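# Three arms load a pivoting tray with balls

## Task

Inside a transparent enclosure sits a tray balanced on one pivot; get a ball into each of its three seats, which can be done by dropping balls through the openings in the enclosure's top. Release each ball low enough that its bottom is not above the rim of the opening, or the result is penalised. Keep the loading balanced, since a lopsided tray tilts at once and spills the balls. The arm bases are at arm1 x=+0.85 y=-0.48 z=+0.72 facing +131, arm2 x=-0.12 y=-0.75 z=+0.76 facing +75, arm3 x=+0.29 y=+0.42 z=+0.81 facing -88 (metres; heading in degrees counter-clockwise from +x). At the end every gripper must be open and every arm withdrawn; balls only kept in place by a robot do not count. Nothing may be knocked or moved out of the work area.

## Robot and tools

Robots: three identical i2rt Big YAM arms named arm1, arm2 and arm3. Each has six revolute joints, a two-finger gripper and a wrist camera. With joints 1 and 6 at zero and the hand level and pointing ahead, the wrist camera rides on top of the hand facing the fingertips. Reach is roughly 1.0 m from the joint 1 axis. Two fixed room cameras also exist: cam_high and cam_low.

Frame: one shared scene frame, origin on the floor, +z up. Base positions and headings are given in the task. The hand point lies midway between the fingertips; the hand's z axis runs along the fingers and its y axis is the direction the fingers open and close.

execute_actions: argument actions is a list holding one action or none. The action is an object keyed by arm name (arm1, arm2, arm3); each arm gets a joints object, so there is a separate block per arm, and any arm may be omitted. Inside joints, each key is an absolute target (not an offset) in the arm's own joint space: joint1_rad -2.879 to 2.879 (rotation about the base, positive counter-clockwise seen from above, 0 points the arm along its base heading); joint2_rad 0 to 3.141 (shoulder; 0 has the upper arm level and pointing back, increasing lifts it up then forward); joint3_rad 0 to 3.019 (elbow; 0 is fully folded, increasing opens it); joint4_rad -1.692 to 1.57 (hand pitch, positive tips fingers up); joint5_rad -1.57 to 1.57 (sideways hand swing, positive to the arm's right); joint6_rad -2.094 to 2.094 (hand roll, positive clockwise seen from behind the hand); gripper_m 0 to 0.093, the fingertip gap in metres. Joints left out keep working toward their previous target. Done tolerances are ±0.045, ±0.14, ±0.09, ±0.055, ±0.03, ±0.035 rad for joints 1 to 6 and ±0.003 m for the gripper. All motions in one action start together but finish at different moments, and since joints move at different speeds the hand can sweep a wide path. One action runs at most 15 s. Optional cameras picks which images come back: omit, null or ["all"] for every camera, [] for none; names are arm1_cam_wrist, arm2_cam_wrist, arm3_cam_wrist, cam_high, cam_low. An empty actions list just reports state and images. Unknown keys, unknown camera names or out-of-range values reject the whole call with nothing moving.

wait: seconds from 0 to 10; commands nothing new and returns the same report as an empty action.

zoom_image: camera (one of the five names) and region [x0, y0, x1, y1] in pixels of that camera's latest full image, top-left origin, at most 504 by 504 pixels. Gives a closer look.

finished_scene: scene is the number of the scene you are closing. It is final; the goal must already hold and persist. Its result states whether it succeeded and gives the next task.

Reading results: joint_positions gives current angles. joint_status tells how each joint of the last accepted action ended. off_target means it stopped short and may still be pushing. After contact_stop or time_out the joint drops the old target and holds its resting spot, except that a timed-out joint may keep a target no more than 0.375, 0.375, 0.113, 0.225, 0.075, 0.3 rad (joints 1 to 6) from where it is and keep pushing; on_its_own lists such uncommanded behaviour, and its held at value is a target, not the current angle. To relieve a push, resend the reported position as the target. A joint carrying a load may sag. Very small target changes may produce no movement. The line joint command not followed, usually with a cause line, means a safety check refused that arm's joint targets (the gripper part still runs); those joints show not_followed and the arm may retry them with each later action until given targets that pass. Empty calls never show this line. The pictures line lists images in order. MOTOR HOT appears at 85 °C; at 100 °C an OVER-TEMPERATURE FAULT drops the whole arm, and unfinished keys read limit_stop_at_motor_heat, in which case resend the target. Any stop reported in a result cancels the remaining motion, wait and finish calls of that same reply.

Cautions: the arms do not halt on contact and can push hard; sustained pushing or holding a load overheats motors, and the robot keeps holding its last command while you think. Squeezing two robots together ends the run in failure and a hard collision may too; no state line reports robot-to-robot contact, and the anti-collision check can be late and ignores fingers, gripper housings and wrist cameras. Contacts through objects are not counted. Arms do not wait for each other. Avoid drops, slips, slams and hard pushes, release balls low at the chutes, keep the tray balanced, and never push objects out of the work area. Finish with grippers open and arms clear. Shorter total robot motion is better.

Each tool is called after "Emit:" as name(argument=value, ...), one argument or row to a line, values as JSON.

## Session

I'll start by looking at the current state of the scene.

Emit:
execute_actions(
  actions=[],
)

Scene clock: 0.00 s.
arm1.joint_positions: joint1_rad=+0.810 joint2_rad=+0.594 joint3_rad=+1.357 joint4_rad=-1.583 joint5_rad=+0.040 joint6_rad=-0.245 gripper_m=+0.095
arm1.joint_status: not commanded
arm1.hand: x=+0.6667 y=-0.4615 z=+1.2055 quat_wxyz=(-0.069, +0.926, +0.085, -0.362) (m; scene frame)
arm2.joint_positions: joint1_rad=-0.133 joint2_rad=+0.311 joint3_rad=+1.452 joint4_rad=-1.190 joint5_rad=+0.049 joint6_rad=+0.427 gripper_m=+0.094
arm2.joint_status: not commanded
arm2.hand: x=-0.0737 y=-0.6643 z=+1.4069 quat_wxyz=(-0.488, +0.246, -0.685, -0.481) (m; scene frame)
arm3.joint_positions: joint1_rad=+0.430 joint2_rad=+0.276 joint3_rad=+1.515 joint4_rad=-1.185 joint5_rad=+0.048 joint6_rad=-0.707 gripper_m=+0.094
arm3.joint_status: not commanded
arm3.hand: x=+0.2991 y=+0.3777 z=+1.4830 quat_wxyz=(-0.433, -0.158, -0.669, +0.583) (m; scene frame)
pictures: arm1_cam_wrist, arm2_cam_wrist, arm3_cam_wrist, cam_high, cam_low
Images, in order (width x height): arm1_cam_wrist 616x616, arm2_cam_wrist 616x616, arm3_cam_wrist 616x616, cam_high 504x504, cam_low 504x504.

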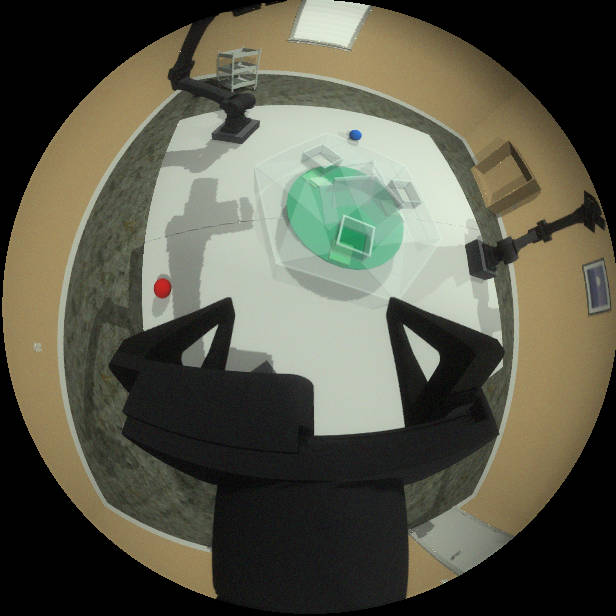

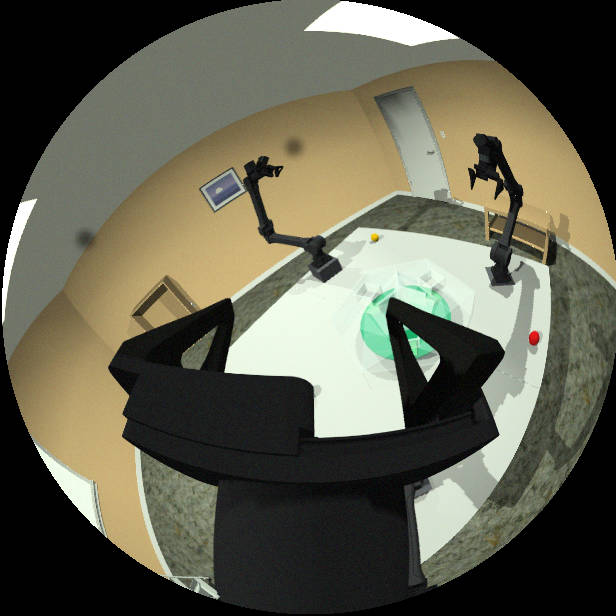

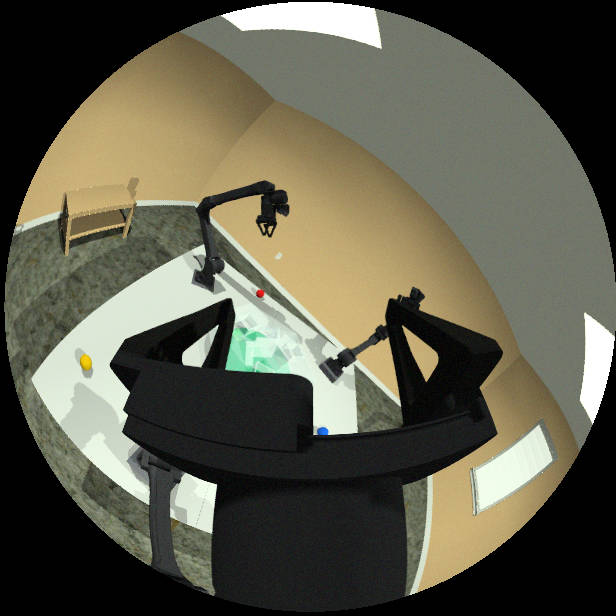

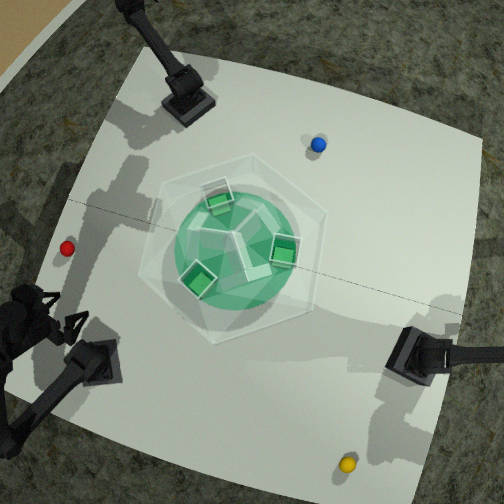

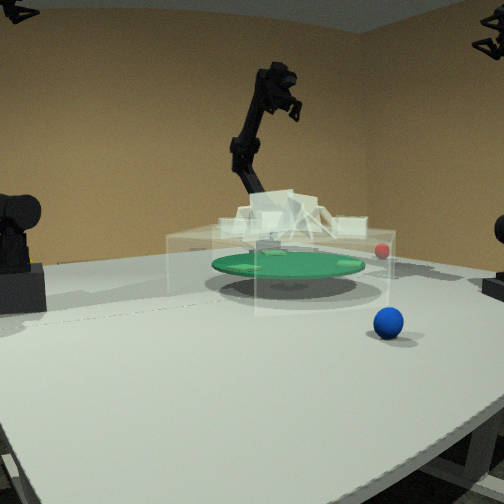

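Emit:
zoom_image(
  camera="cam_high",
  region=[130, 140, 340, 350],
)

Emit:
zoom_image(
  camera="cam_low",
  region=[160, 170, 410, 330],
)

Emit:
zoom_image(
  camera="arm1_cam_wrist",
  region=[240, 110, 450, 310],
)

Region (130, 140, 340, 350) of cam_high's 504x504 image, scaled by 2.400, with more detail than that image has.

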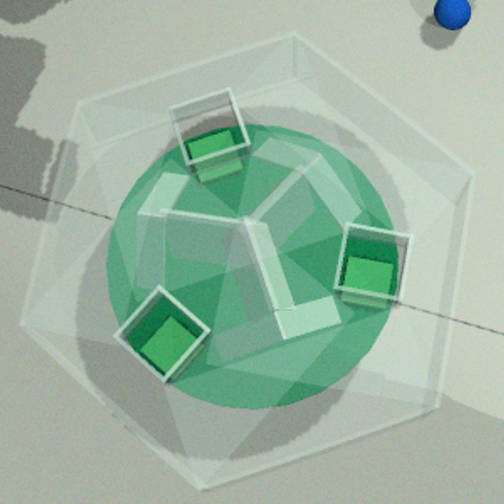

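Region (160, 170, 410, 330) of cam_low's 504x504 image, scaled by 2.016, with more detail than that image has; it fills the top 323 rows of this view, and the rest is white.

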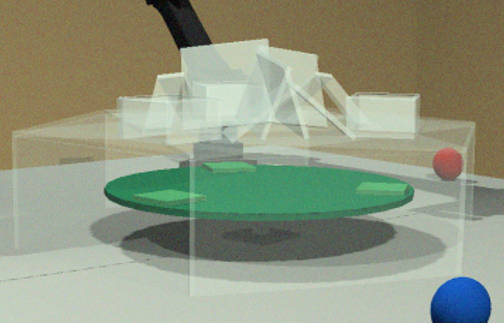

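Region (240, 110, 450, 310) of arm1_cam_wrist's 616x616 image, scaled by 2.400, with more detail than that image has; it fills the top 480 rows of this view, and the rest is white.

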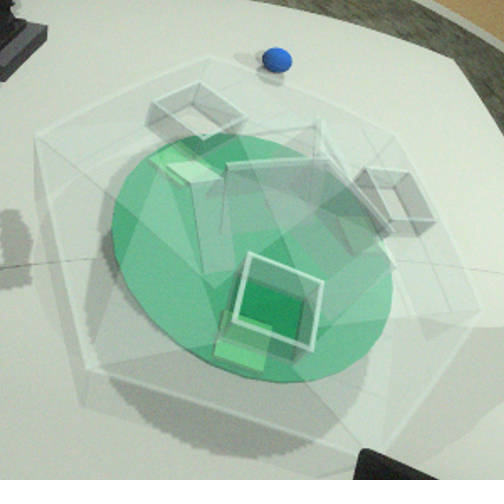

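Emit:
execute_actions(
  actions=[
    {"arm1":{"joints":{"joint1_rad":1.68,"joint2_rad":1.5,"joint3_rad":1.3,"joint4_rad":-1.37,"joint5_rad":0,"joint6_rad":0,"gripper_m":0.093}},"arm2":{"joints":{"joint1_rad":0.46,"joint2_rad":1.55,"joint3_rad":1.3,"joint4_rad":-1.32,"joint5_rad":0,"joint6_rad":0,"gripper_m":0.093}},"arm3":{"joints":{"joint1_rad":1.58,"joint2_rad":1.6,"joint3_rad":1.3,"joint4_rad":-1.27,"joint5_rad":0,"joint6_rad":0,"gripper_m":0.093}}},
  ],
)

Scene clock: 91.23 s.
arm1.joint_positions: joint1_rad=+1.689 joint2_rad=+1.509 joint3_rad=+1.298 joint4_rad=-1.376 joint5_rad=+0.000 joint6_rad=-0.011 gripper_m=+0.093
arm1.joint_status: all done
arm1.hand: x=+0.5622 y=-0.8020 z=+0.9118 quat_wxyz=(-0.001, +0.912, +0.411, +0.004) (m; scene frame)
arm2.joint_positions: joint1_rad=+0.459 joint2_rad=+1.548 joint3_rad=+1.293 joint4_rad=-1.309 joint5_rad=+0.002 joint6_rad=+0.014 gripper_m=+0.093
arm2.joint_status: all done
arm2.hand: x=-0.2072 y=-0.2997 z=+0.9281 quat_wxyz=(+0.004, +0.767, -0.641, -0.004) (m; scene frame)
arm3.joint_positions: joint1_rad=+1.584 joint2_rad=+1.603 joint3_rad=+1.297 joint4_rad=-1.262 joint5_rad=+0.002 joint6_rad=-0.016 gripper_m=+0.093
arm3.joint_status: all done
arm3.hand: x=+0.7554 y=+0.4412 z=+0.9574 quat_wxyz=(-0.004, +0.028, -1.000, +0.000) (m; scene frame)
pictures: arm1_cam_wrist, arm2_cam_wrist, arm3_cam_wrist, cam_high, cam_low
Images, in order (width x height): arm1_cam_wrist 616x616, arm2_cam_wrist 616x616, arm3_cam_wrist 616x616, cam_high 504x504, cam_low 504x504.

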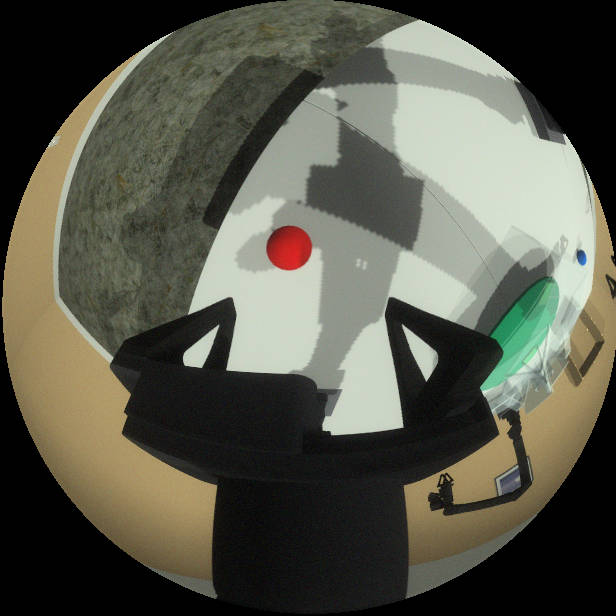

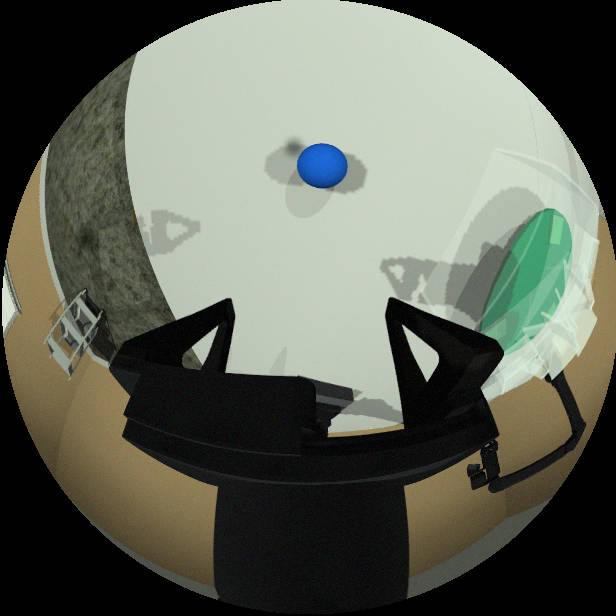

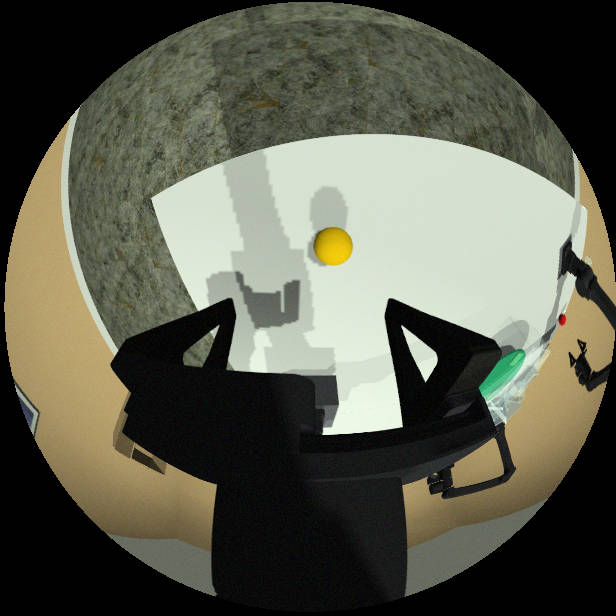

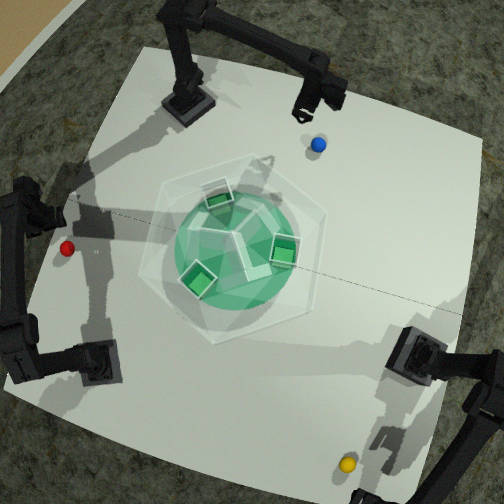

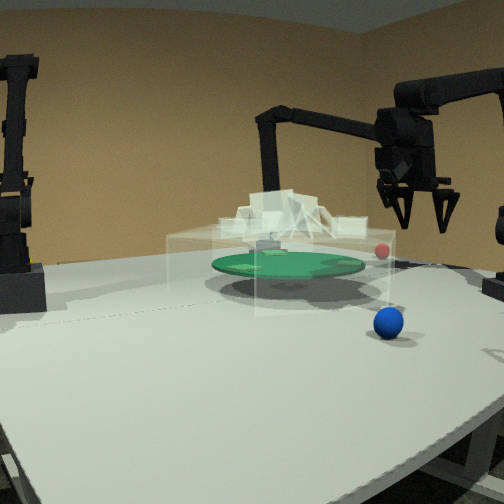

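Emit:
zoom_image(
  camera="arm3_cam_wrist",
  region=[416, 220, 616, 520],
)

Emit:
zoom_image(
  camera="arm1_cam_wrist",
  region=[416, 220, 616, 520],
)

Region (416, 220, 616, 520) of arm3_cam_wrist's 616x616 image, scaled by 1.680, with more detail than that image has.

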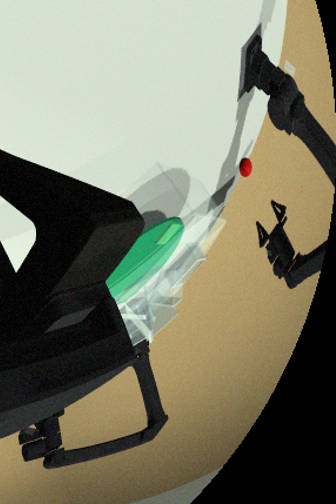

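Region (416, 220, 616, 520) of arm1_cam_wrist's 616x616 image, scaled by 1.680, with more detail than that image has.

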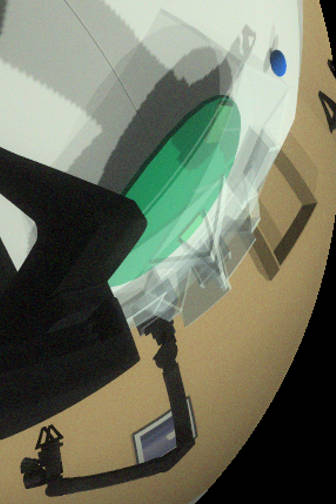

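Emit:
execute_actions(
  actions=[
    {"arm1":{"joints":{"joint1_rad":1.755,"joint2_rad":1.415,"joint3_rad":0.95,"joint4_rad":-1.106}},"arm2":{"joints":{"joint1_rad":0.426,"joint2_rad":1.826,"joint3_rad":1.294,"joint4_rad":-1.039}},"arm3":{"joints":{"joint1_rad":1.486,"joint2_rad":1.583,"joint3_rad":0.89,"joint4_rad":-0.878}}},
  ],
)

Scene clock: 212.40 s.
arm1.joint_positions: joint1_rad=+1.758 joint2_rad=+1.414 joint3_rad=+0.951 joint4_rad=-1.120 joint5_rad=+0.000 joint6_rad=-0.010 gripper_m=+0.093
arm1.joint_status: all done
arm1.hand: x=+0.6263 y=-0.7690 z=+0.8233 quat_wxyz=(+0.000, +0.897, +0.441, +0.002) (m; scene frame)
arm2.joint_positions: joint1_rad=+0.433 joint2_rad=+1.850 joint3_rad=+1.282 joint4_rad=-1.049 joint5_rad=+0.002 joint6_rad=+0.014 gripper_m=+0.093
arm2.joint_status: all done
arm2.hand: x=-0.2053 y=-0.2495 z=+0.7841 quat_wxyz=(+0.021, +0.759, -0.651, +0.016) (m; scene frame)
arm3.joint_positions: joint1_rad=+1.482 joint2_rad=+1.579 joint3_rad=+0.887 joint4_rad=-0.888 joint5_rad=+0.001 joint6_rad=-0.015 gripper_m=+0.093
arm3.joint_status: all done
arm3.hand: x=+0.6733 y=+0.3995 z=+0.8299 quat_wxyz=(+0.003, -0.024, -1.000, -0.001) (m; scene frame)
pictures: arm1_cam_wrist, arm2_cam_wrist, arm3_cam_wrist, cam_high, cam_low
Images, in order (width x height): arm1_cam_wrist 616x616, arm2_cam_wrist 616x616, arm3_cam_wrist 616x616, cam_high 504x504, cam_low 504x504.

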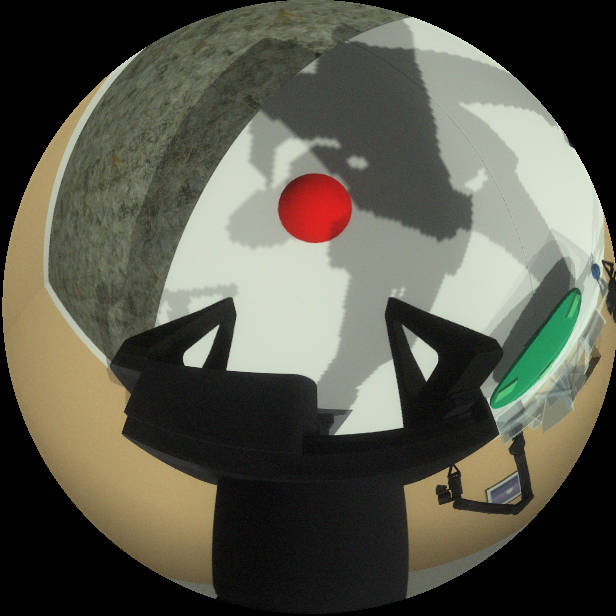

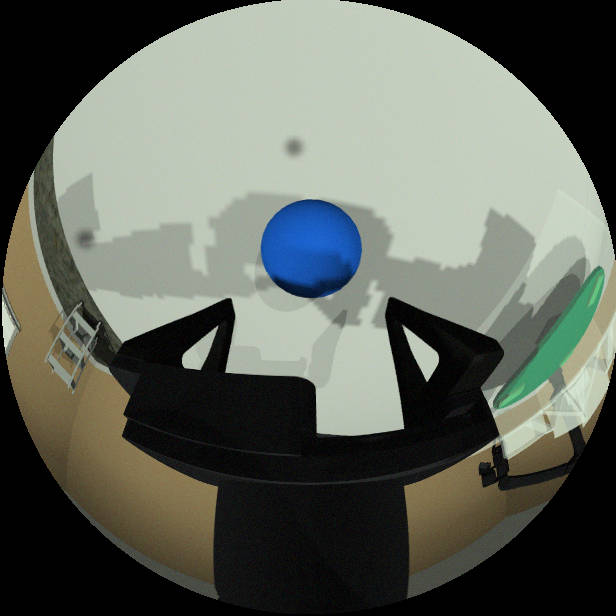

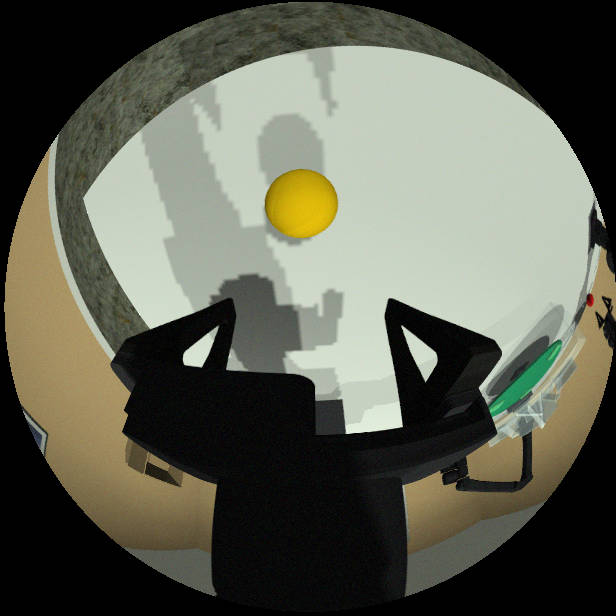

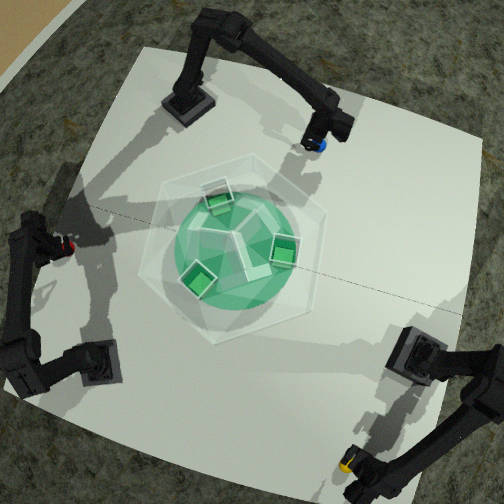

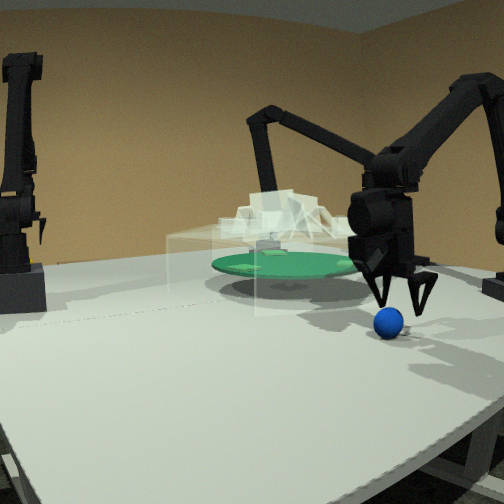

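Emit:
zoom_image(
  camera="arm1_cam_wrist",
  region=[210, 150, 410, 350],
)

Emit:
zoom_image(
  camera="arm2_cam_wrist",
  region=[210, 150, 410, 350],
)

Emit:
zoom_image(
  camera="arm3_cam_wrist",
  region=[210, 150, 410, 350],
)

Emit:
zoom_image(
  camera="cam_low",
  region=[340, 230, 470, 360],
)

Region (210, 150, 410, 350) of arm1_cam_wrist's 616x616 image, scaled by 2.520, with more detail than that image has.

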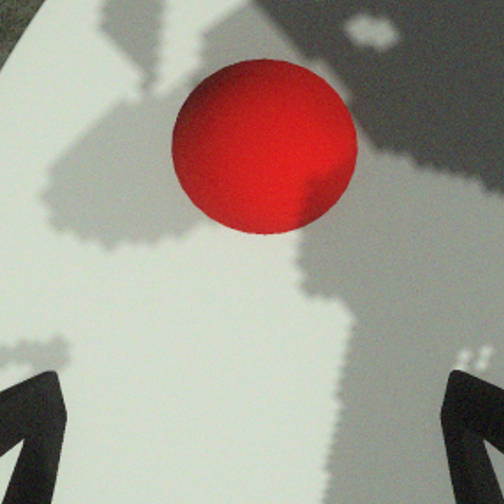

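Region (210, 150, 410, 350) of arm2_cam_wrist's 616x616 image, scaled by 2.520, with more detail than that image has.

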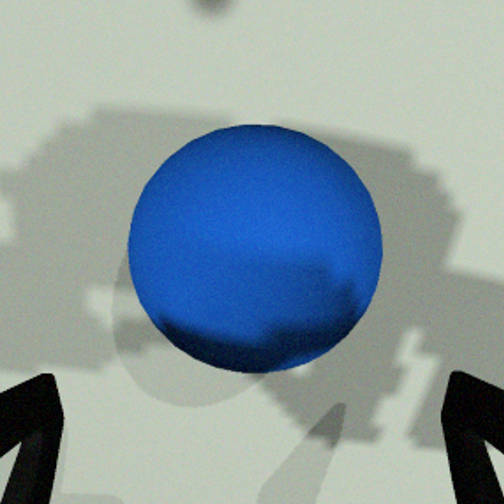

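Region (210, 150, 410, 350) of arm3_cam_wrist's 616x616 image, scaled by 2.520, with more detail than that image has.

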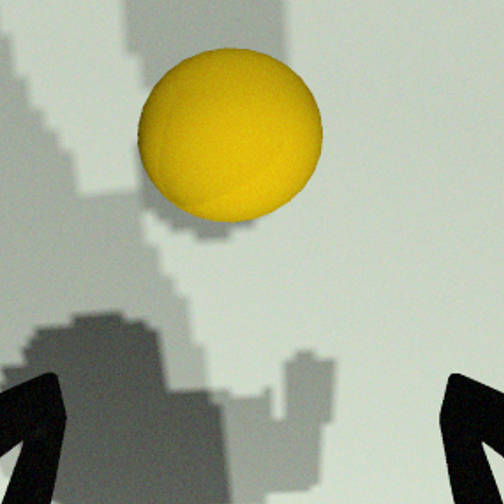

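Region (340, 230, 470, 360) of cam_low's 504x504 image, scaled by 3.877, with more detail than that image has.

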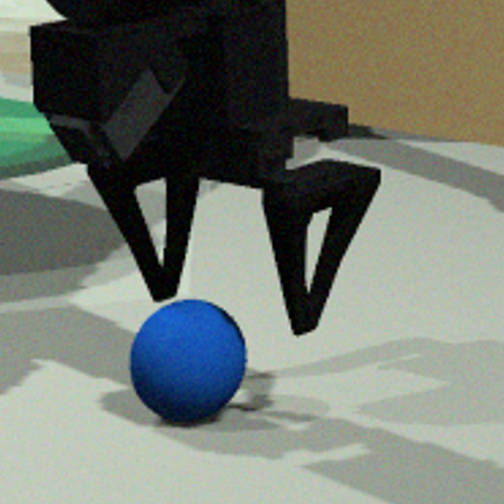

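Emit:
zoom_image(
  camera="cam_low",
  region=[360, 295, 430, 350],
)

Emit:
zoom_image(
  camera="cam_low",
  region=[0, 170, 150, 320],
)

Emit:
zoom_image(
  camera="cam_high",
  region=[0, 200, 200, 400],
)

Region (360, 295, 430, 350) of cam_low's 504x504 image, scaled by 7.200, with more detail than that image has; it fills the top 396 rows of this view, and the rest is white.

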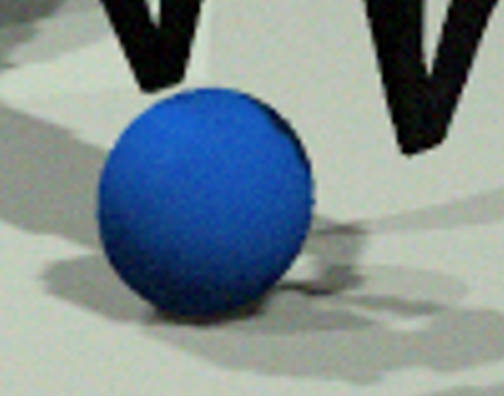

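Region (0, 170, 150, 320) of cam_low's 504x504 image, scaled by 3.360, with more detail than that image has.

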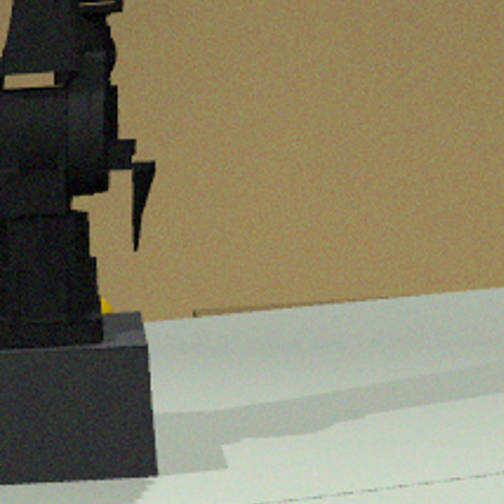

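Region (0, 200, 200, 400) of cam_high's 504x504 image, scaled by 2.520, with more detail than that image has.

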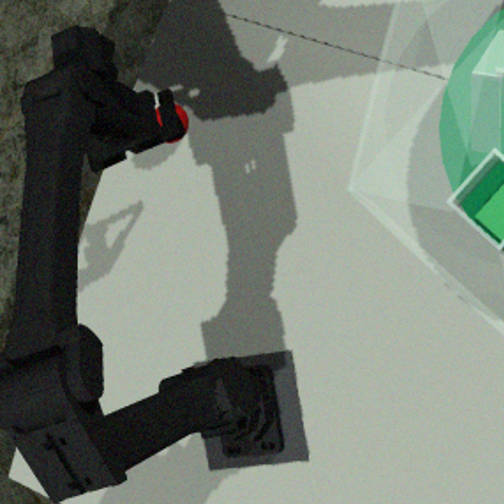

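Emit:
execute_actions(
  actions=[
    {"arm1":{"joints":{"joint1_rad":1.745,"joint2_rad":1.595,"joint3_rad":0.995,"joint4_rad":-0.946}},"arm2":{"joints":{"joint2_rad":1.89,"joint3_rad":1.336,"joint4_rad":-0.971}},"arm3":{"joints":{"joint1_rad":1.503,"joint2_rad":1.79,"joint3_rad":0.98,"joint4_rad":-0.729}}},
  ],
)

Scene clock: 333.40 s.
arm1.joint_positions: joint1_rad=+1.756 joint2_rad=+1.609 joint3_rad=+0.951 joint4_rad=-0.959 joint5_rad=+0.000 joint6_rad=-0.010 gripper_m=+0.093
arm1.joint_status: all done
arm1.hand: x=+0.6092 y=-0.7899 z=+0.7518 quat_wxyz=(-0.008, +0.898, +0.440, +0.018) (m; scene frame)
arm2.joint_positions: joint1_rad=+0.433 joint2_rad=+1.869 joint3_rad=+1.292 joint4_rad=-0.982 joint5_rad=+0.002 joint6_rad=+0.014 gripper_m=+0.093
arm2.joint_status: all done
arm2.hand: x=-0.2085 y=-0.2311 z=+0.7774 quat_wxyz=(+0.003, +0.759, -0.651, -0.006) (m; scene frame)
arm3.joint_positions: joint1_rad=+1.489 joint2_rad=+1.796 joint3_rad=+0.957 joint4_rad=-0.737 joint5_rad=+0.002 joint6_rad=-0.015 gripper_m=+0.093
arm3.joint_status: all done
arm3.hand: x=+0.7157 y=+0.3996 z=+0.7657 quat_wxyz=(+0.000, -0.021, -1.000, +0.000) (m; scene frame)
pictures: arm1_cam_wrist, arm2_cam_wrist, arm3_cam_wrist, cam_high, cam_low
Images, in order (width x height): arm1_cam_wrist 616x616, arm2_cam_wrist 616x616, arm3_cam_wrist 616x616, cam_high 504x504, cam_low 504x504.

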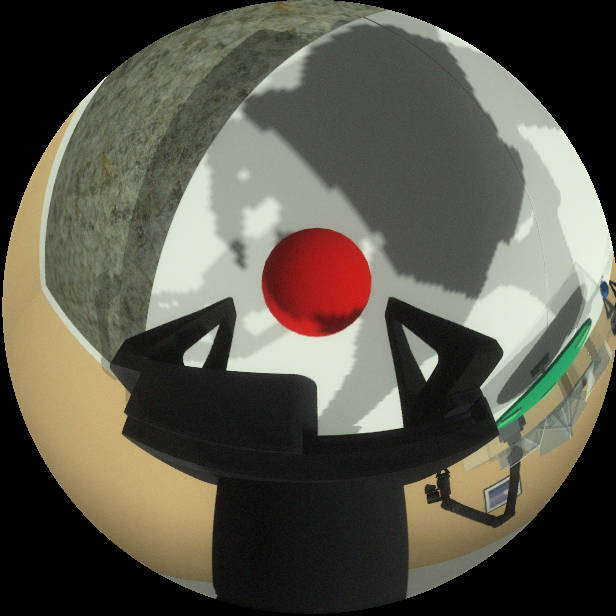

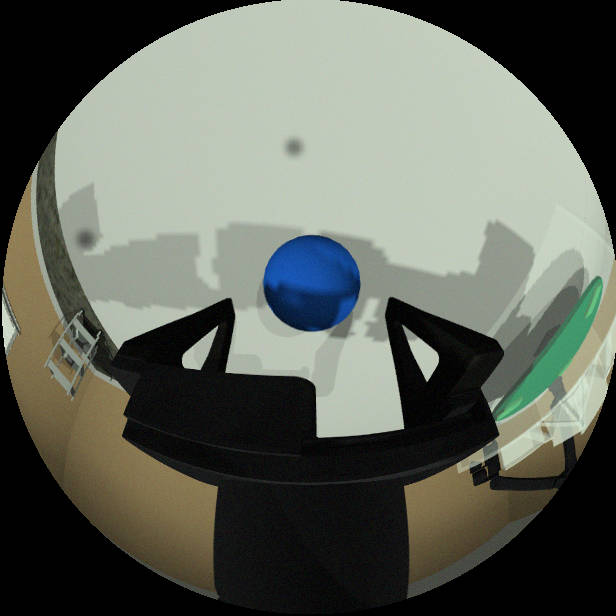

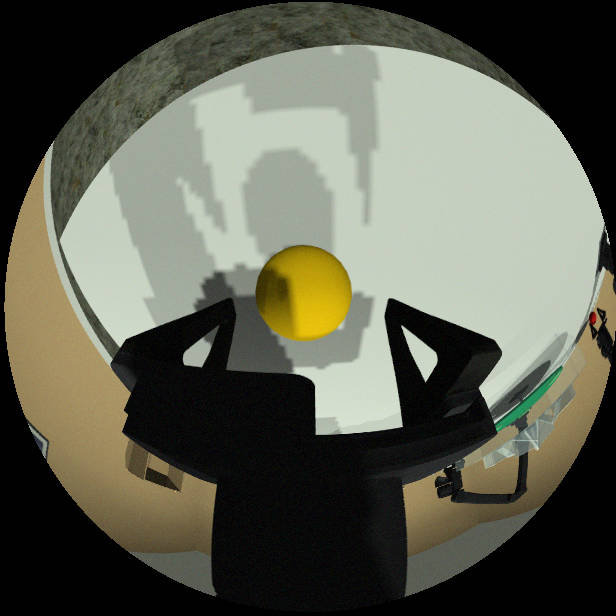

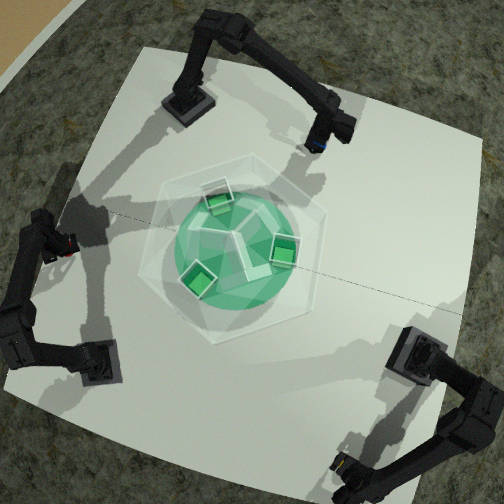

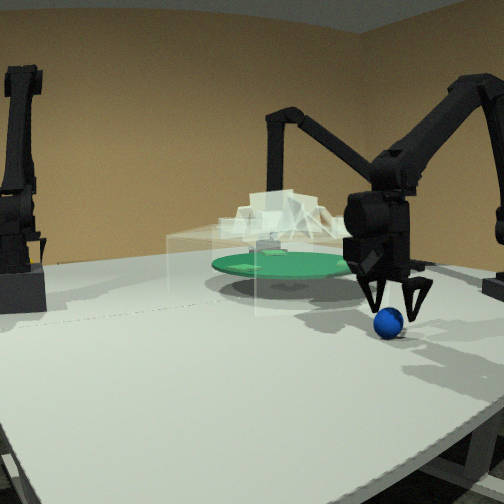

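Emit:
zoom_image(
  camera="arm1_cam_wrist",
  region=[210, 200, 410, 400],
)

Emit:
zoom_image(
  camera="arm2_cam_wrist",
  region=[210, 200, 410, 400],
)

Emit:
zoom_image(
  camera="arm3_cam_wrist",
  region=[210, 200, 410, 400],
)

Emit:
zoom_image(
  camera="cam_low",
  region=[340, 250, 450, 360],
)

Region (210, 200, 410, 400) of arm1_cam_wrist's 616x616 image, scaled by 2.520, with more detail than that image has.

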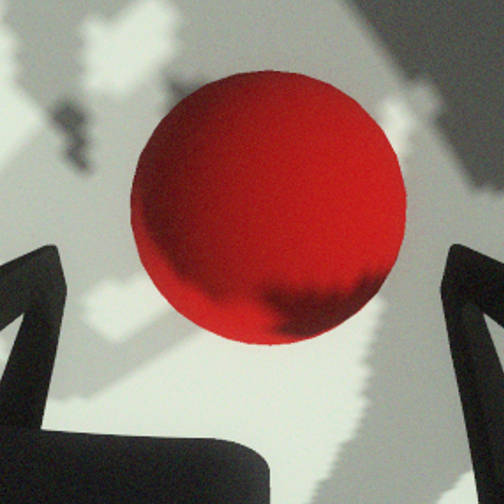

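Region (210, 200, 410, 400) of arm2_cam_wrist's 616x616 image, scaled by 2.520, with more detail than that image has.

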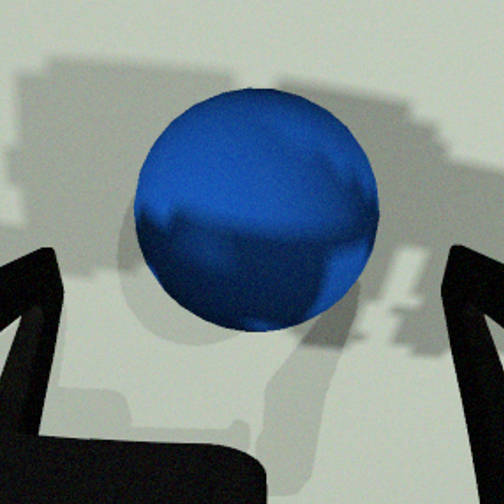

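Region (210, 200, 410, 400) of arm3_cam_wrist's 616x616 image, scaled by 2.520, with more detail than that image has.

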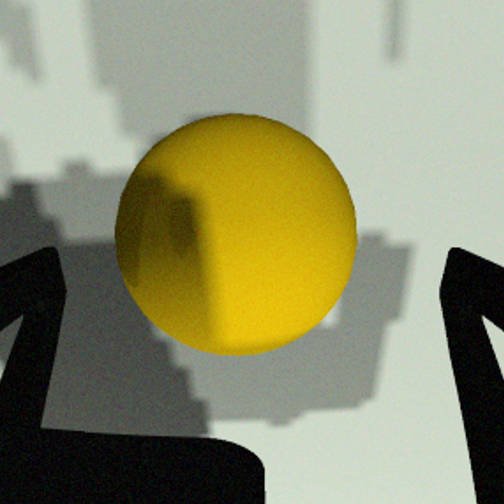

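Region (340, 250, 450, 360) of cam_low's 504x504 image, scaled by 4.582, with more detail than that image has.

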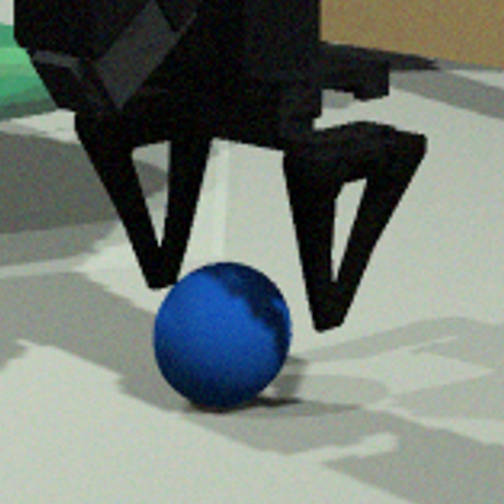

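Emit:
execute_actions(
  actions=[
    {"arm1":{"joints":{"joint2_rad":1.645,"joint3_rad":0.97,"joint4_rad":-0.862}},"arm2":{"joints":{"joint2_rad":1.922,"joint3_rad":1.31,"joint4_rad":-0.906}},"arm3":{"joints":{"joint2_rad":1.85,"joint3_rad":0.975,"joint4_rad":-0.671}}},
  ],
)

Scene clock: 386.43 s.
arm1.joint_positions: joint1_rad=+1.756 joint2_rad=+1.638 joint3_rad=+0.951 joint4_rad=-0.876 joint5_rad=+0.000 joint6_rad=-0.010 gripper_m=+0.093
arm1.joint_status: all done
arm1.hand: x=+0.5985 y=-0.8034 z=+0.7405 quat_wxyz=(+0.004, +0.898, +0.441, -0.007) (m; scene frame)
arm2.joint_positions: joint1_rad=+0.433 joint2_rad=+1.907 joint3_rad=+1.292 joint4_rad=-0.918 joint5_rad=+0.002 joint6_rad=+0.014 gripper_m=+0.093
arm2.joint_status: all done
arm2.hand: x=-0.2106 y=-0.2201 z=+0.7589 quat_wxyz=(-0.006, +0.758, -0.651, -0.017) (m; scene frame)
arm3.joint_positions: joint1_rad=+1.489 joint2_rad=+1.842 joint3_rad=+0.957 joint4_rad=-0.681 joint5_rad=+0.001 joint6_rad=-0.015 gripper_m=+0.093
arm3.joint_status: all done
arm3.hand: x=+0.7209 y=+0.3994 z=+0.7469 quat_wxyz=(-0.004, -0.021, -1.000, +0.000) (m; scene frame)
pictures: arm1_cam_wrist, arm2_cam_wrist, arm3_cam_wrist, cam_high, cam_low
Images, in order (width x height): arm1_cam_wrist 616x616, arm2_cam_wrist 616x616, arm3_cam_wrist 616x616, cam_high 504x504, cam_low 504x504.

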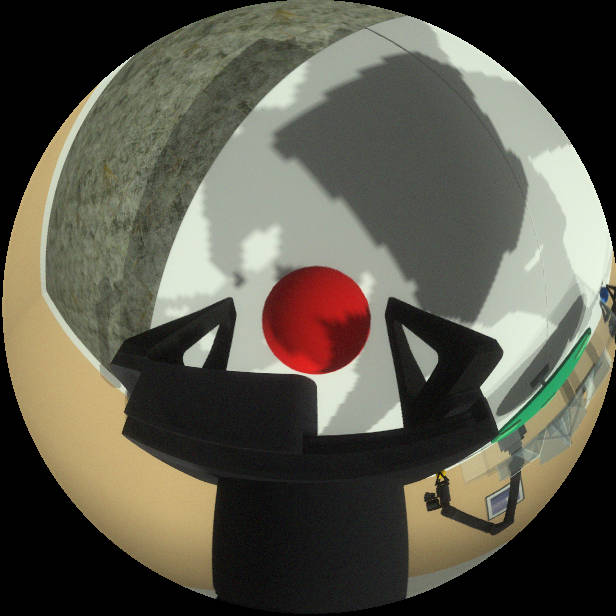

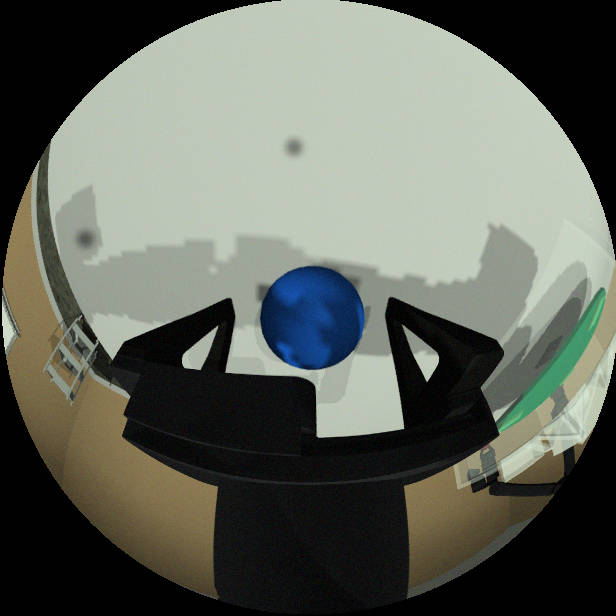

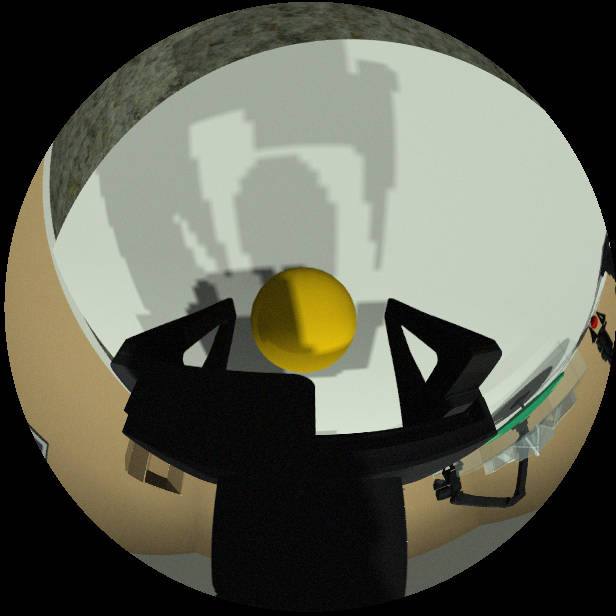

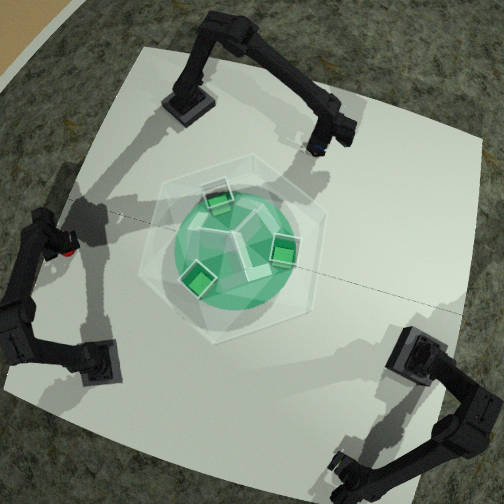

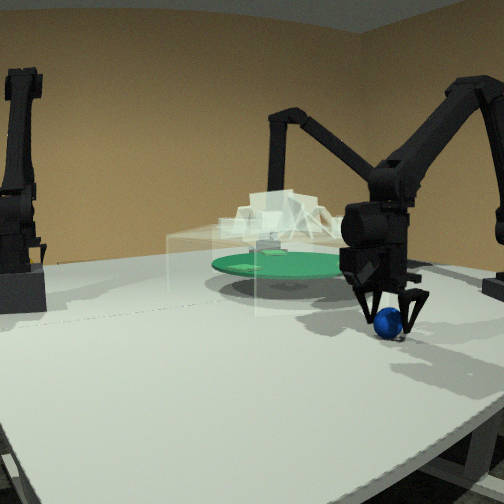

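Emit:
zoom_image(
  camera="arm1_cam_wrist",
  region=[210, 230, 410, 430],
)

Emit:
zoom_image(
  camera="arm2_cam_wrist",
  region=[210, 230, 410, 430],
)

Emit:
zoom_image(
  camera="arm3_cam_wrist",
  region=[210, 230, 410, 430],
)

Emit:
zoom_image(
  camera="cam_low",
  region=[340, 250, 450, 360],
)

Region (210, 230, 410, 430) of arm1_cam_wrist's 616x616 image, scaled by 2.520, with more detail than that image has.

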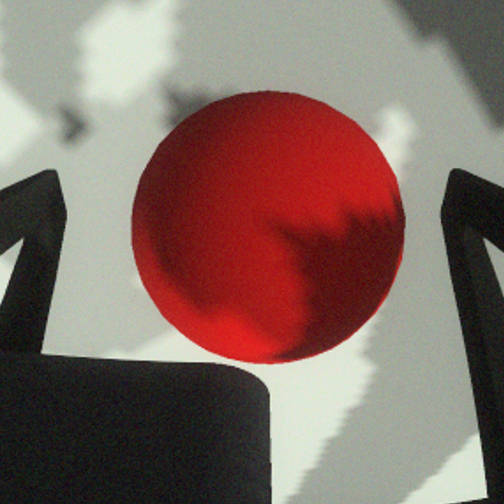

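Region (210, 230, 410, 430) of arm2_cam_wrist's 616x616 image, scaled by 2.520, with more detail than that image has.

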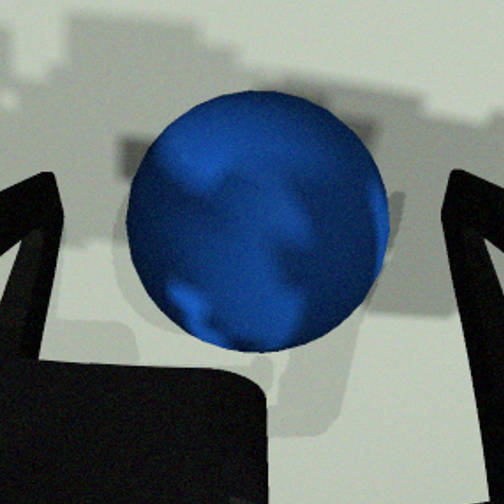

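Region (210, 230, 410, 430) of arm3_cam_wrist's 616x616 image, scaled by 2.520, with more detail than that image has.

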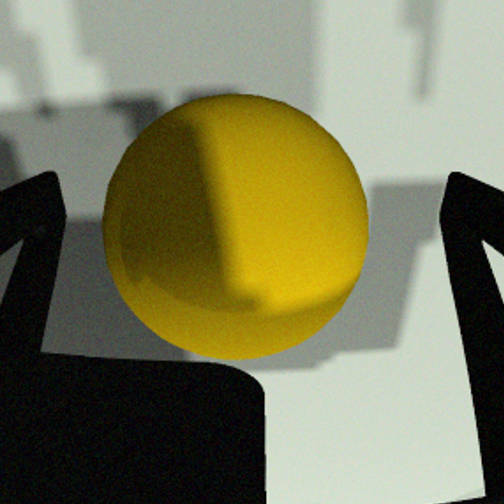

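Region (340, 250, 450, 360) of cam_low's 504x504 image, scaled by 4.582, with more detail than that image has.

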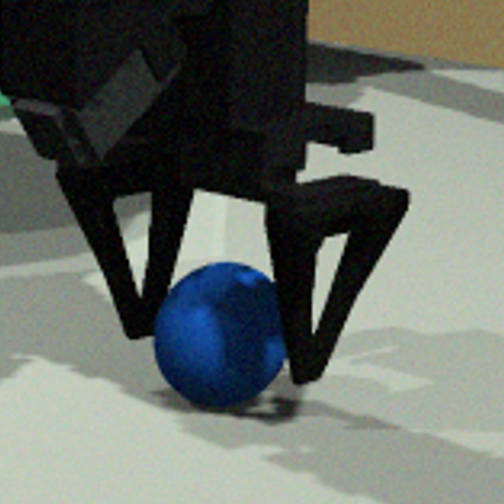

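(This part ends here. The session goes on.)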